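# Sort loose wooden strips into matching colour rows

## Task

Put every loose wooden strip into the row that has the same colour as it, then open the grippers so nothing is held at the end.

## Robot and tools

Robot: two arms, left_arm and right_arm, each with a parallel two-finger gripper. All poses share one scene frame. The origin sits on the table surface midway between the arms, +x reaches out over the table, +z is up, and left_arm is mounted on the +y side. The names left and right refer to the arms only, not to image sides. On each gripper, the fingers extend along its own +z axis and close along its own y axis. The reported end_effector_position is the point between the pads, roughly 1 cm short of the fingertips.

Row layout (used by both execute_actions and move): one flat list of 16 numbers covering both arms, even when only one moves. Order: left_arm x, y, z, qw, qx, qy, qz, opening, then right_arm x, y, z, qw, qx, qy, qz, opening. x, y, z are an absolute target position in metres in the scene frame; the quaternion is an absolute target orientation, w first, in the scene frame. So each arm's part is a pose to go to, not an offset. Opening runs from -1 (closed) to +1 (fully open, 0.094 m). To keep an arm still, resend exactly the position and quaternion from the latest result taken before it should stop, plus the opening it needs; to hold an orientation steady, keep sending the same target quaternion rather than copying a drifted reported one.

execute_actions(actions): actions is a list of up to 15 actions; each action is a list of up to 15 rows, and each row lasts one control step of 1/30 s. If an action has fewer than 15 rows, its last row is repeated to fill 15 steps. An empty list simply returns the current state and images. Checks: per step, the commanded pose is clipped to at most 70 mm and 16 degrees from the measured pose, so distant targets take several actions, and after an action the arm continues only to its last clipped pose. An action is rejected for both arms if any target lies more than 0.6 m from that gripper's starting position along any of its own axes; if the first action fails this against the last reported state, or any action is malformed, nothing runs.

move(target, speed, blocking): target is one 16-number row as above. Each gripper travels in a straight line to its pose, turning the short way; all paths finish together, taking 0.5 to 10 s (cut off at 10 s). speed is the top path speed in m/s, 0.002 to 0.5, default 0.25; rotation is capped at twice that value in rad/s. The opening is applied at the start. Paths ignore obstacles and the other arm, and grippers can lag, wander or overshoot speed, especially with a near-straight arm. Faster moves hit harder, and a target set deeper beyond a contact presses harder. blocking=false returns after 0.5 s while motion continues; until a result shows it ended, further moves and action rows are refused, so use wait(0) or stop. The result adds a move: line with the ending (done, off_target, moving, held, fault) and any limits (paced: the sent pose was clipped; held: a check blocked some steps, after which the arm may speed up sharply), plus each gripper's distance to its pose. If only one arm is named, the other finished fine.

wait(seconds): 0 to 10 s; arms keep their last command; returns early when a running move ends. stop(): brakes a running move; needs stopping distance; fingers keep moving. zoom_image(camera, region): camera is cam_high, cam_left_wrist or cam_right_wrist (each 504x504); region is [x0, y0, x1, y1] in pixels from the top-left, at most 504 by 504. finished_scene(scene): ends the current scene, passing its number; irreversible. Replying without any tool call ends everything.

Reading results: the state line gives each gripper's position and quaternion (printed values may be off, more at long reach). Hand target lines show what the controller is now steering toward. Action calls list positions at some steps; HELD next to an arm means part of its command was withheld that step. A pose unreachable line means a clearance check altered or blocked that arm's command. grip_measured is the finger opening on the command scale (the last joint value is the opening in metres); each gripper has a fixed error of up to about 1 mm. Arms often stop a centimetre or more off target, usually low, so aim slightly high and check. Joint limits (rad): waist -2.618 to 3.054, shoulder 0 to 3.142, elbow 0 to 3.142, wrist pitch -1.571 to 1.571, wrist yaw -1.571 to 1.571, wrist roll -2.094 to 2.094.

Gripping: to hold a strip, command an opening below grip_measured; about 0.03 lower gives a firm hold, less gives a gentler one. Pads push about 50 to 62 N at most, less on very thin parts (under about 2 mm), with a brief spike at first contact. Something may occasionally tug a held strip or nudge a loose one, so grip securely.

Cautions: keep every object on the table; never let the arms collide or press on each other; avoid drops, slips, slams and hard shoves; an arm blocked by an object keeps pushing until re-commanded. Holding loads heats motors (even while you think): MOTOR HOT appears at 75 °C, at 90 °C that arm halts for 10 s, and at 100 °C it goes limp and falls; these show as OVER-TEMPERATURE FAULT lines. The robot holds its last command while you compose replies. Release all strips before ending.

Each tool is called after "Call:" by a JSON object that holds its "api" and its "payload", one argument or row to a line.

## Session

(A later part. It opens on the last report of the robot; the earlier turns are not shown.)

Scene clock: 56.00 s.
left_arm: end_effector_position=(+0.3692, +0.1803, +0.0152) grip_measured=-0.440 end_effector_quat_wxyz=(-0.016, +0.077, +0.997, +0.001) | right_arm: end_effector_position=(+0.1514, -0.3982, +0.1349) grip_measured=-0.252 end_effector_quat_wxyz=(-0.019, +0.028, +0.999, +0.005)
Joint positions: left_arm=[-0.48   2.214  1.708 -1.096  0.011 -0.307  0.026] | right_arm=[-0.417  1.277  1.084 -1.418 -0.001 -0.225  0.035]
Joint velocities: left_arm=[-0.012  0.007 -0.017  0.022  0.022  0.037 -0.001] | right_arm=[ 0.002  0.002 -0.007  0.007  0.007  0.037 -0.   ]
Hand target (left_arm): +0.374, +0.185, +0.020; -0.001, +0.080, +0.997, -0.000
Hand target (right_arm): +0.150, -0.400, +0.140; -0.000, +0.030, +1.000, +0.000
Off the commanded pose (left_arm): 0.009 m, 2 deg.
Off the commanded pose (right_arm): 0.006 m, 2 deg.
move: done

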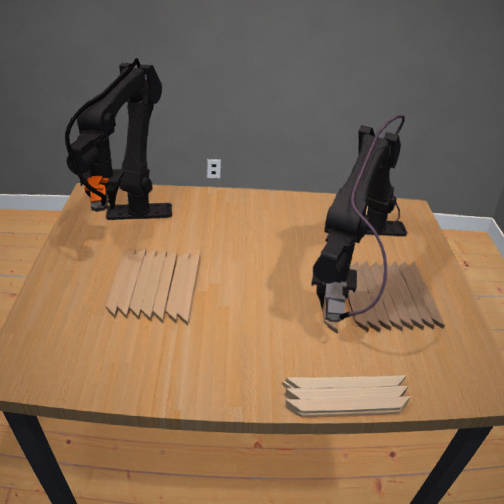

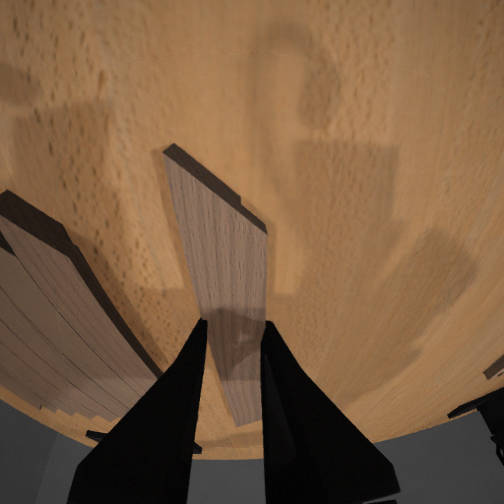

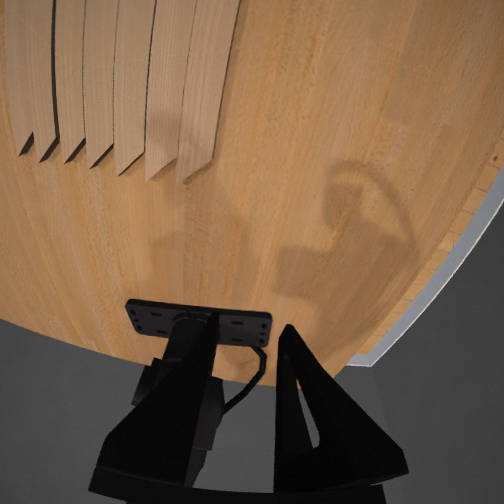

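Call:
{"api": "move", "payload": {
  "target": [0.373,0.2,0.02,0,0.03,1,0,-0.5,0.15,-0.4,0.14,0,0.03,1,0,-0.25],
  "speed": 0.05
}}

Call:
{"api": "move", "payload": {
  "target": [0.373,0.2,0.02,0,0.03,1,0,-0.25,0.15,-0.4,0.14,0,0.03,1,0,-0.25]
}}

Call:
{"api": "move", "payload": {
  "target": [0.36,0.2,0.07,0,0.03,1,0,-0.25,0.15,-0.4,0.14,0,0.03,1,0,-0.25],
  "speed": 0.12
}}

Call:
{"api": "move", "payload": {
  "target": [0.32,0.135,0.06,0,0,1,0,-1,0.15,-0.4,0.14,0,0.03,1,0,-0.25],
  "speed": 0.15
}}

Call:
{"api": "move", "payload": {
  "target": [0.32,0.135,0.01,0,0,1,0,-1,0.15,-0.4,0.14,0,0.03,1,0,-0.25],
  "speed": 0.06
}}

Call:
{"api": "zoom_image", "payload": {
  "camera": "cam_high",
  "region": [290,230,450,350]
}}

Scene clock: 58.17 s.
left_arm: end_effector_position=(+0.3688, +0.1942, +0.0153) grip_measured=-0.440 end_effector_quat_wxyz=(-0.015, +0.041, +0.999, -0.001) | right_arm: end_effector_position=(+0.1514, -0.3982, +0.1349) grip_measured=-0.252 end_effector_quat_wxyz=(-0.019, +0.028, +0.999, +0.005)
Joint positions: left_arm=[-0.449  2.185  1.66  -1.073  0.014 -0.348  0.026] | right_arm=[-0.417  1.277  1.084 -1.418 -0.001 -0.225  0.035]
Joint velocities: left_arm=[ 0.007 -0.017  0.002  0.095  0.007  0.051 -0.001] | right_arm=[-0.017 -0.002  0.017 -0.022  0.007 -0.007 -0.   ]
Hand target (left_arm): +0.373, +0.200, +0.020; -0.001, +0.030, +1.000, -0.000
Hand target (right_arm): +0.150, -0.400, +0.140; -0.000, +0.030, +1.000, +0.000
Off the commanded pose (left_arm): 0.009 m, 2 deg.
Off the commanded pose (right_arm): 0.006 m, 2 deg.
move: done

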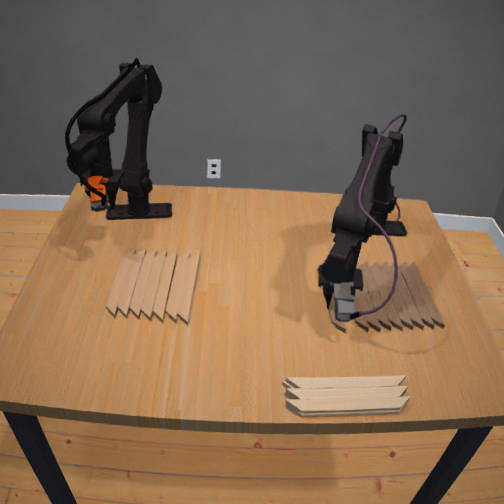

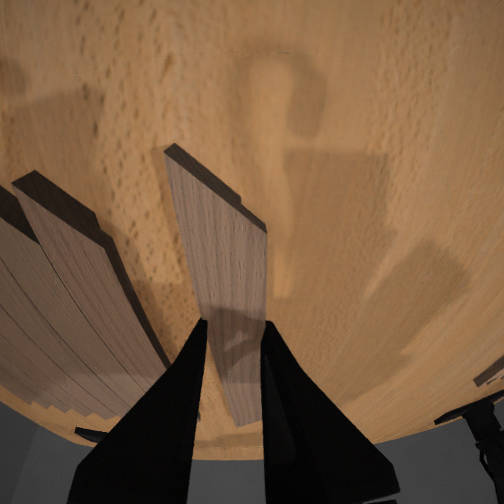

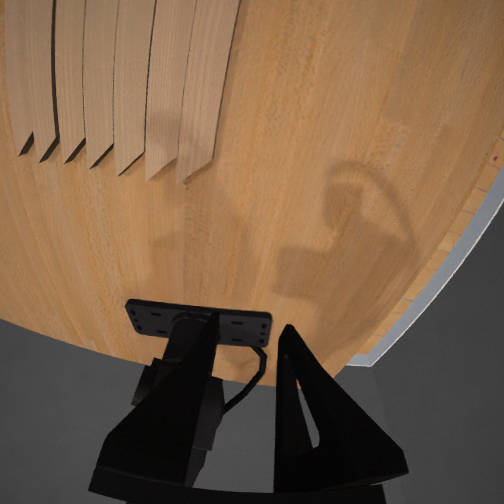

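Scene clock: 58.87 s.
left_arm: end_effector_position=(+0.3693, +0.1946, +0.0153) grip_measured=-0.251 end_effector_quat_wxyz=(-0.014, +0.041, +0.999, -0.000) | right_arm: end_effector_position=(+0.1514, -0.3982, +0.1349) grip_measured=-0.252 end_effector_quat_wxyz=(-0.019, +0.028, +0.999, +0.005)
Joint positions: left_arm=[-0.449  2.185  1.66  -1.072  0.011 -0.349  0.035] | right_arm=[-0.417  1.277  1.084 -1.418 -0.001 -0.225  0.035]
Joint velocities: left_arm=[-0.002  0.007 -0.022 -0.037  0.007 -0.022  0.   ] | right_arm=[-0.007  0.012 -0.012  0.022 -0.007 -0.022  0.   ]
Hand target (left_arm): +0.373, +0.200, +0.020; -0.000, +0.030, +1.000, -0.000
Hand target (right_arm): +0.150, -0.400, +0.140; -0.000, +0.030, +1.000, +0.000
Off the commanded pose (left_arm): 0.008 m, 2 deg.
Off the commanded pose (right_arm): 0.006 m, 2 deg.
move: done

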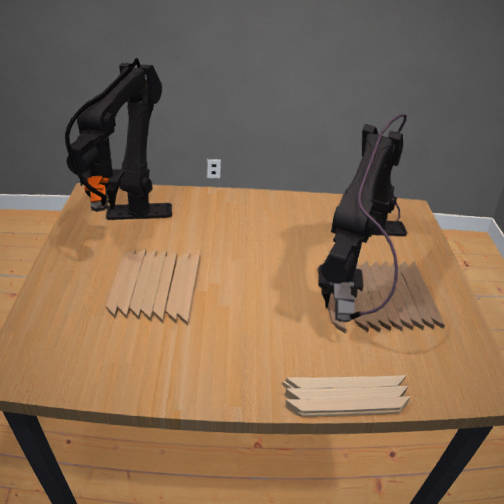

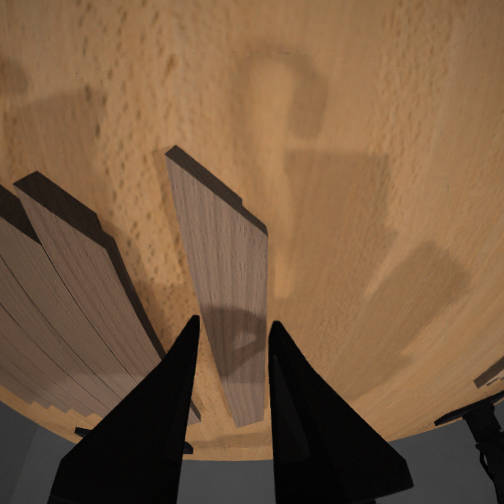

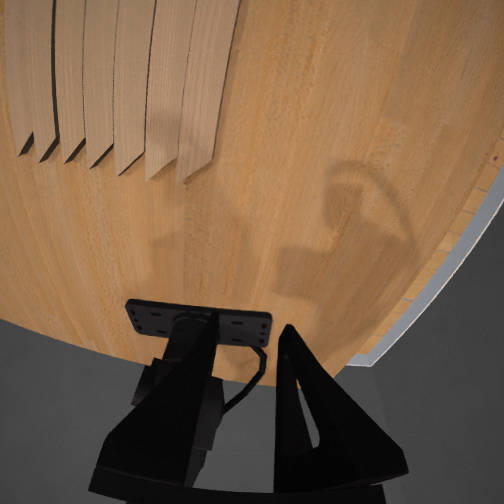

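Scene clock: 59.87 s.
left_arm: end_effector_position=(+0.3559, +0.2008, +0.0564) grip_measured=-0.251 end_effector_quat_wxyz=(-0.015, +0.034, +0.999, +0.000) | right_arm: end_effector_position=(+0.1514, -0.3982, +0.1349) grip_measured=-0.252 end_effector_quat_wxyz=(-0.019, +0.028, +0.999, +0.005)
Joint positions: left_arm=[-0.449  2.092  1.681 -1.187  0.011 -0.362  0.035] | right_arm=[-0.417  1.277  1.084 -1.418 -0.001 -0.225  0.035]
Joint velocities: left_arm=[ 0.007 -0.002 -0.007  0.007  0.037 -0.081  0.001] | right_arm=[-0.022 -0.002  0.002  0.022  0.051 -0.066 -0.001]
Hand target (left_arm): +0.361, +0.200, +0.070; -0.000, +0.030, +1.000, -0.000
Hand target (right_arm): +0.150, -0.400, +0.140; -0.000, +0.030, +1.000, +0.000
Off the commanded pose (left_arm): 0.014 m, 2 deg.
Off the commanded pose (right_arm): 0.006 m, 2 deg.
move: off_target (left_arm)

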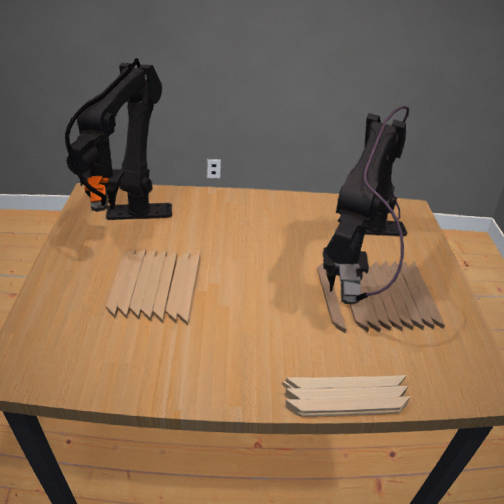

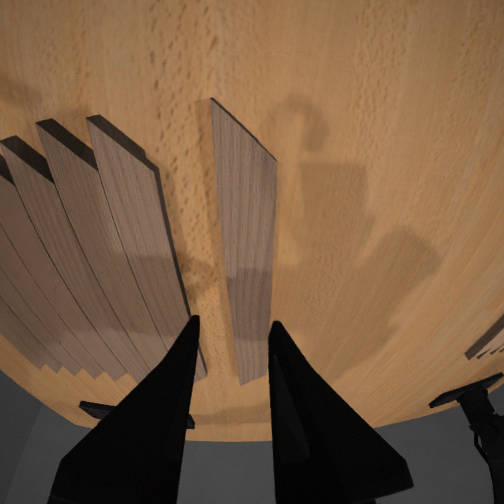

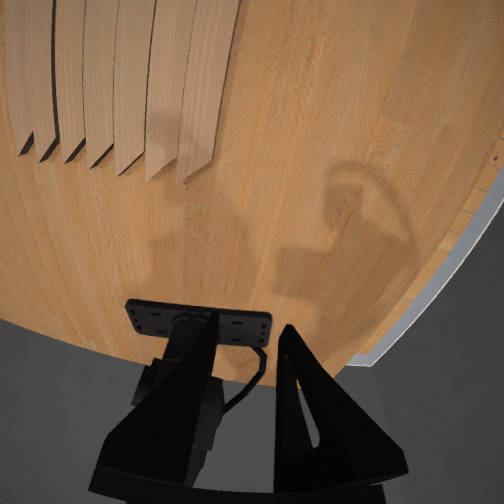

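Scene clock: 60.90 s.
left_arm: end_effector_position=(+0.3178, +0.1344, +0.0564) grip_measured=-0.979 end_effector_quat_wxyz=(-0.012, +0.007, +1.000, +0.004) | right_arm: end_effector_position=(+0.1514, -0.3982, +0.1349) grip_measured=-0.252 end_effector_quat_wxyz=(-0.019, +0.028, +0.999, +0.005)
Joint positions: left_arm=[-0.645  2.092  1.681 -1.184  0.008 -0.612  0.001] | right_arm=[-0.417  1.277  1.084 -1.418 -0.001 -0.225  0.035]
Joint velocities: left_arm=[-0.012 -0.007  0.002 -0.051  0.037 -0.022 -0.001] | right_arm=[-0.022 -0.002  0.002  0.007 -0.051  0.007  0.001]
Hand target (left_arm): +0.321, +0.135, +0.060; +0.001, +0.000, +1.000, +0.001
Hand target (right_arm): +0.150, -0.400, +0.140; -0.000, +0.030, +1.000, +0.000
Off the commanded pose (left_arm): 0.004 m, 2 deg.
Off the commanded pose (right_arm): 0.006 m, 2 deg.
move: done

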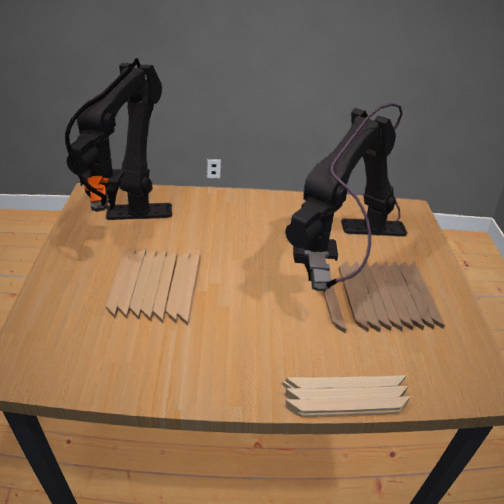

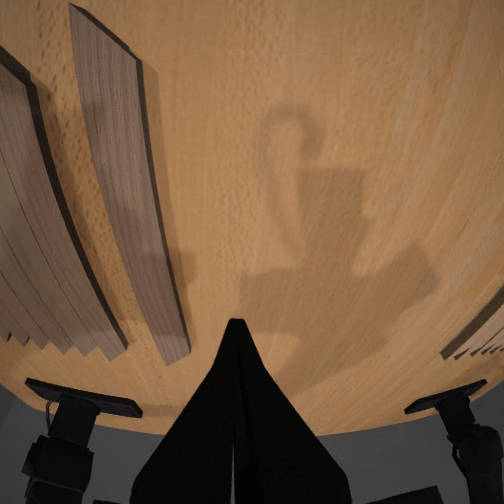

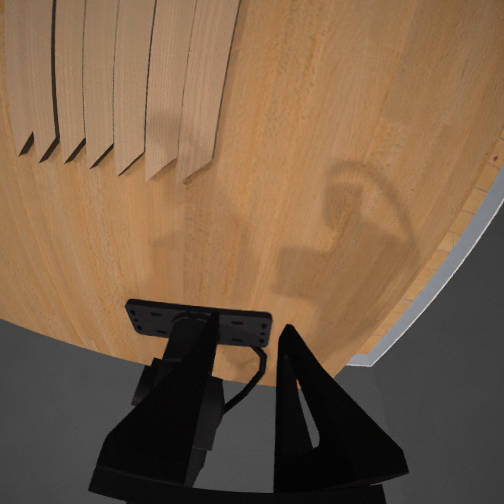

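Scene clock: 62.17 s.
left_arm: end_effector_position=(+0.3196, +0.1332, +0.0178) grip_measured=-0.979 end_effector_quat_wxyz=(+0.000, +0.006, +1.000, -0.005) | right_arm: end_effector_position=(+0.1514, -0.3982, +0.1349) grip_measured=-0.252 end_effector_quat_wxyz=(-0.019, +0.028, +0.999, +0.005)
Joint positions: left_arm=[-0.645  2.107  1.548 -1.005  0.008 -0.615  0.001] | right_arm=[-0.417  1.277  1.084 -1.418 -0.001 -0.225  0.035]
Joint velocities: left_arm=[-0.002  0.012  0.002 -0.007 -0.022  0.022  0.002] | right_arm=[-0.017  0.007 -0.017 -0.007 -0.022 -0.037 -0.001]
Hand target (left_arm): +0.319, +0.136, +0.010; -0.000, -0.000, +1.000, -0.000
Hand target (right_arm): +0.150, -0.400, +0.140; -0.000, +0.030, +1.000, +0.000
Off the commanded pose (left_arm): 0.008 m, 1 deg.
Off the commanded pose (right_arm): 0.006 m, 2 deg.
move: done

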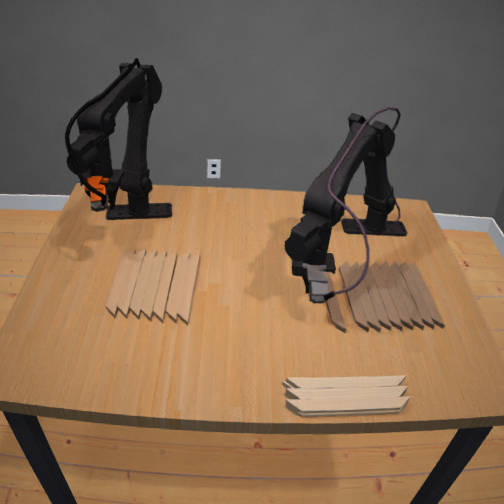

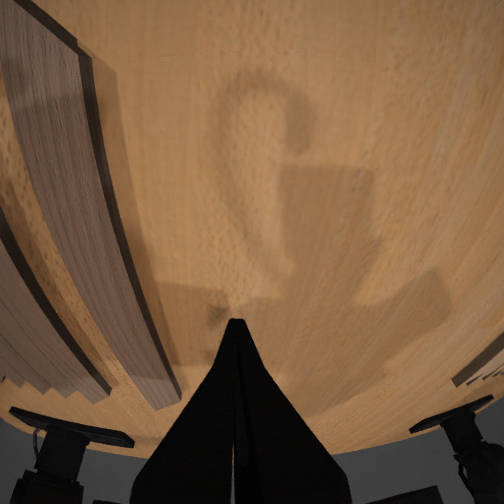

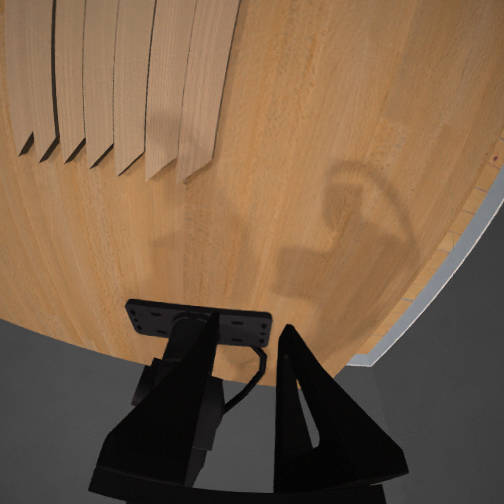

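Region (290, 230, 450, 350) of cam_high's 504x504 image, scaled by 3.150, with more detail than that image has; it fills the top 378 rows of this view, and the rest is white.

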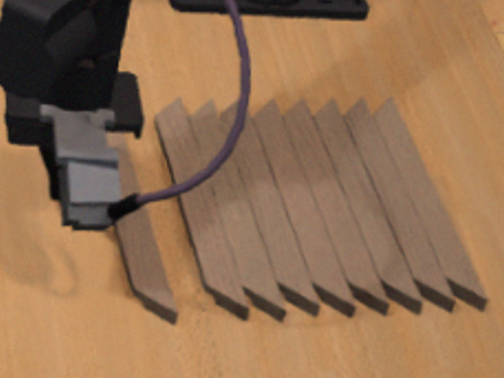

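Call:
{"api": "move", "payload": {
  "target": [0.322,0.197,0.018,0,0,1,0,-1,0.15,-0.4,0.14,0,0.03,1,0,-0.25],
  "speed": 0.04
}}

Scene clock: 64.47 s.
left_arm: end_effector_position=(+0.3180, +0.1932, +0.0140) grip_measured=-0.979 end_effector_quat_wxyz=(-0.014, -0.002, +1.000, +0.003) | right_arm: end_effector_position=(+0.1514, -0.3982, +0.1349) grip_measured=-0.252 end_effector_quat_wxyz=(-0.019, +0.028, +0.999, +0.005)
Joint positions: left_arm=[-0.513  2.023  1.402 -0.978  0.008 -0.499  0.001] | right_arm=[-0.417  1.277  1.084 -1.418 -0.001 -0.225  0.035]
Joint velocities: left_arm=[ 0.007 -0.022  0.007  0.066 -0.037  0.051  0.001] | right_arm=[-0.007 -0.002  0.012 -0.022  0.066  0.007 -0.   ]
Hand target (left_arm): +0.321, +0.197, +0.018; -0.001, -0.000, +1.000, -0.000
Hand target (right_arm): +0.150, -0.400, +0.140; -0.000, +0.030, +1.000, +0.000
Off the commanded pose (left_arm): 0.007 m, 2 deg.
Off the commanded pose (right_arm): 0.006 m, 2 deg.
move: done

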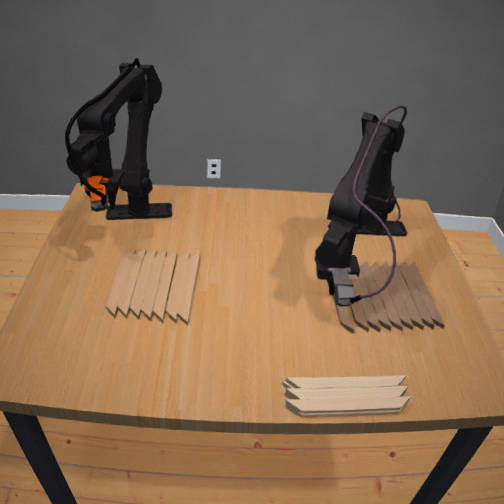

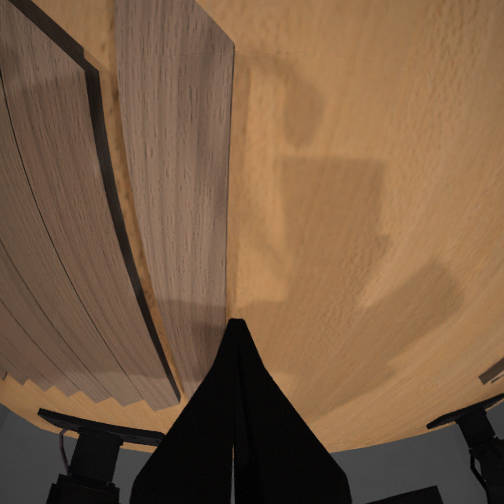

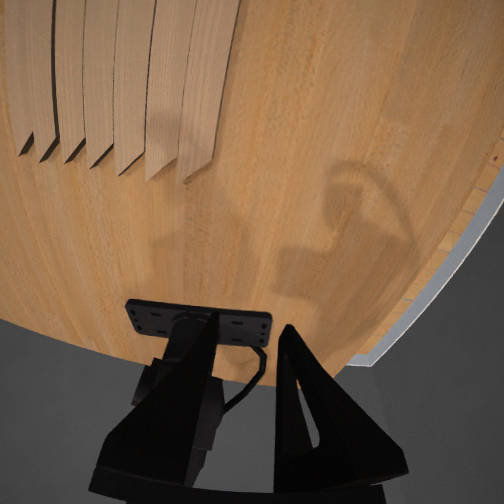

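Use finger opening for ~7mm.

Call:
{"api": "execute_actions", "payload": {
  "actions": [
    [[0.322,0.197,0.018,0,0,1,0,-0.9,0.15,-0.4,0.14,0,0.03,1,0,-0.25],[0.322,0.197,0.018,0,0,1,0,-0.85,0.15,-0.4,0.14,0,0.03,1,0,-0.25],[0.322,0.197,0.018,0,0,1,0,-0.8,0.15,-0.4,0.14,0,0.03,1,0,-0.25],[0.322,0.197,0.018,0,0,1,0,-0.75,0.15,-0.4,0.14,0,0.03,1,0,-0.25],[0.322,0.197,0.018,0,0,1,0,-0.69,0.15,-0.4,0.14,0,0.03,1,0,-0.25]]
  ]
}}

Call:
{"api": "move", "payload": {
  "target": [0.25,0.14,0.12,0,0,1,0,-1,0.15,-0.4,0.14,0,0.03,1,0,-0.25]
}}

Scene clock: 65.63 s.
left_arm: end_effector_position=(+0.3187, +0.1928, +0.0140) grip_measured=-0.691 end_effector_quat_wxyz=(-0.013, -0.001, +1.000, +0.002) | right_arm: end_effector_position=(+0.1514, -0.3982, +0.1349) grip_measured=-0.252 end_effector_quat_wxyz=(-0.019, +0.028, +0.999, +0.005)
Joint positions: left_arm=[-0.513  2.023  1.402 -0.975  0.008 -0.496  0.015] | right_arm=[-0.417  1.277  1.084 -1.418 -0.001 -0.225  0.035]
Joint velocities: left_arm=[-0.002  0.012 -0.017 -0.022 -0.007  0.007  0.   ] | right_arm=[-0.002  0.007  0.022  0.022  0.066  0.007  0.   ]
Hand target (left_arm): +0.322, +0.197, +0.018; -0.000, -0.000, +1.000, +0.000
Hand target (right_arm): +0.150, -0.400, +0.140; -0.000, +0.030, +1.000, +0.000
Off the commanded pose (left_arm): 0.007 m, 1 deg.
Off the commanded pose (right_arm): 0.006 m, 2 deg.
Step readings (end_effector_position):
0: left_arm (+0.3181, +0.1932, +0.0140) | right_arm (+0.1514, -0.3982, +0.1349)
1: left_arm (+0.3181, +0.1931, +0.0140) | right_arm (+0.1514, -0.3982, +0.1349)
2: left_arm (+0.3182, +0.1930, +0.0140) | right_arm (+0.1514, -0.3982, +0.1349)
4: left_arm (+0.3185, +0.1929, +0.0140) | right_arm (+0.1514, -0.3982, +0.1349)
8: left_arm (+0.3187, +0.1928, +0.0140) | right_arm (+0.1514, -0.3982, +0.1349)
15: end_effector_position above

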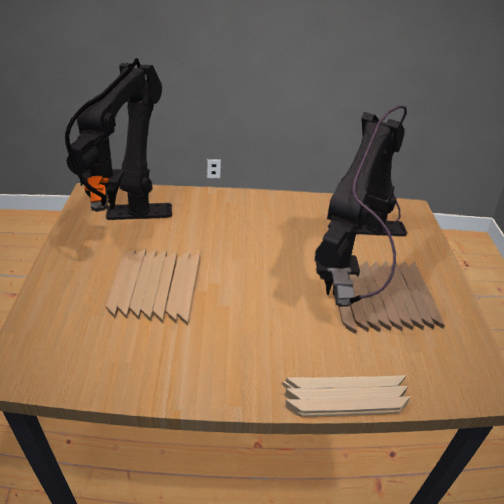

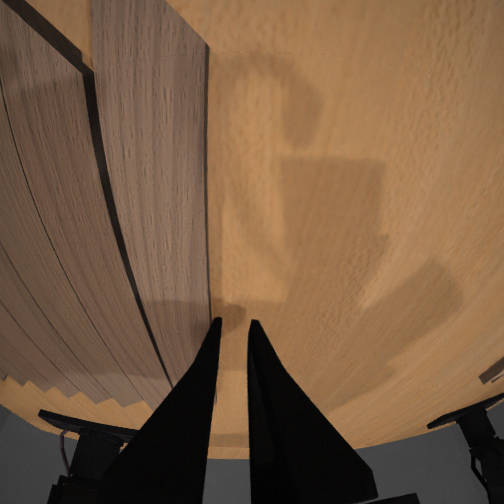

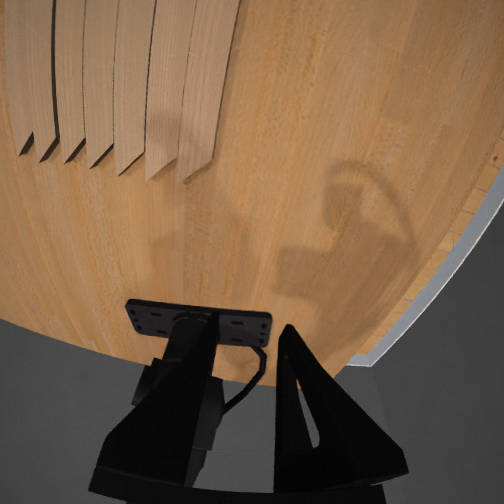

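Scene clock: 66.87 s.
left_arm: end_effector_position=(+0.2498, +0.1394, +0.1097) grip_measured=-0.979 end_effector_quat_wxyz=(-0.009, +0.005, +1.000, +0.003) | right_arm: end_effector_position=(+0.1514, -0.3982, +0.1349) grip_measured=-0.252 end_effector_quat_wxyz=(-0.019, +0.028, +0.999, +0.005)
Joint positions: left_arm=[-0.752  1.841  1.541 -1.289  0.007 -0.724  0.001] | right_arm=[-0.417  1.277  1.084 -1.418 -0.001 -0.225  0.035]
Joint velocities: left_arm=[ 0.007 -0.002 -0.002 -0.007  0.081 -0.007 -0.002] | right_arm=[ 0.007  0.007  0.007  0.037 -0.066 -0.066  0.   ]
Hand target (left_arm): +0.253, +0.139, +0.120; +0.002, -0.000, +1.000, +0.001
Hand target (right_arm): +0.150, -0.400, +0.140; -0.000, +0.030, +1.000, +0.000
Off the commanded pose (left_arm): 0.010 m, 1 deg.
Off the commanded pose (right_arm): 0.006 m, 2 deg.
move: done

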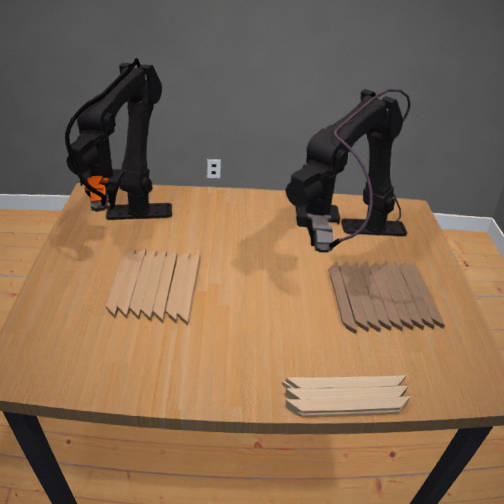

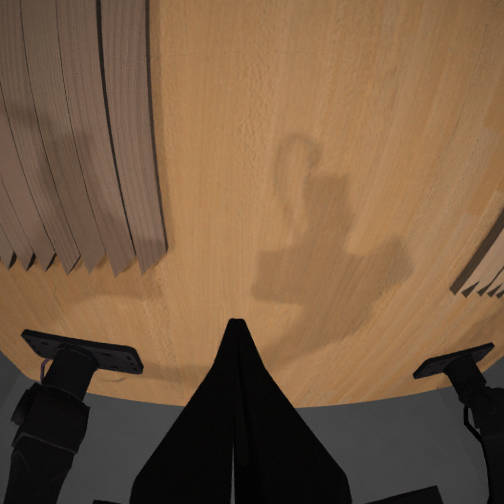

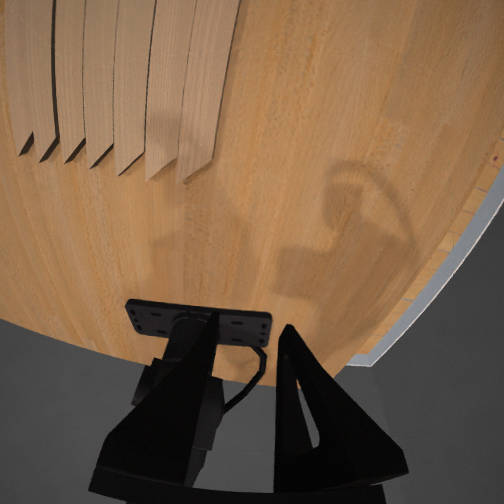

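Call:
{"api": "finished_scene", "payload": {
  "scene": 1
}}

The scene is finished: the task was done.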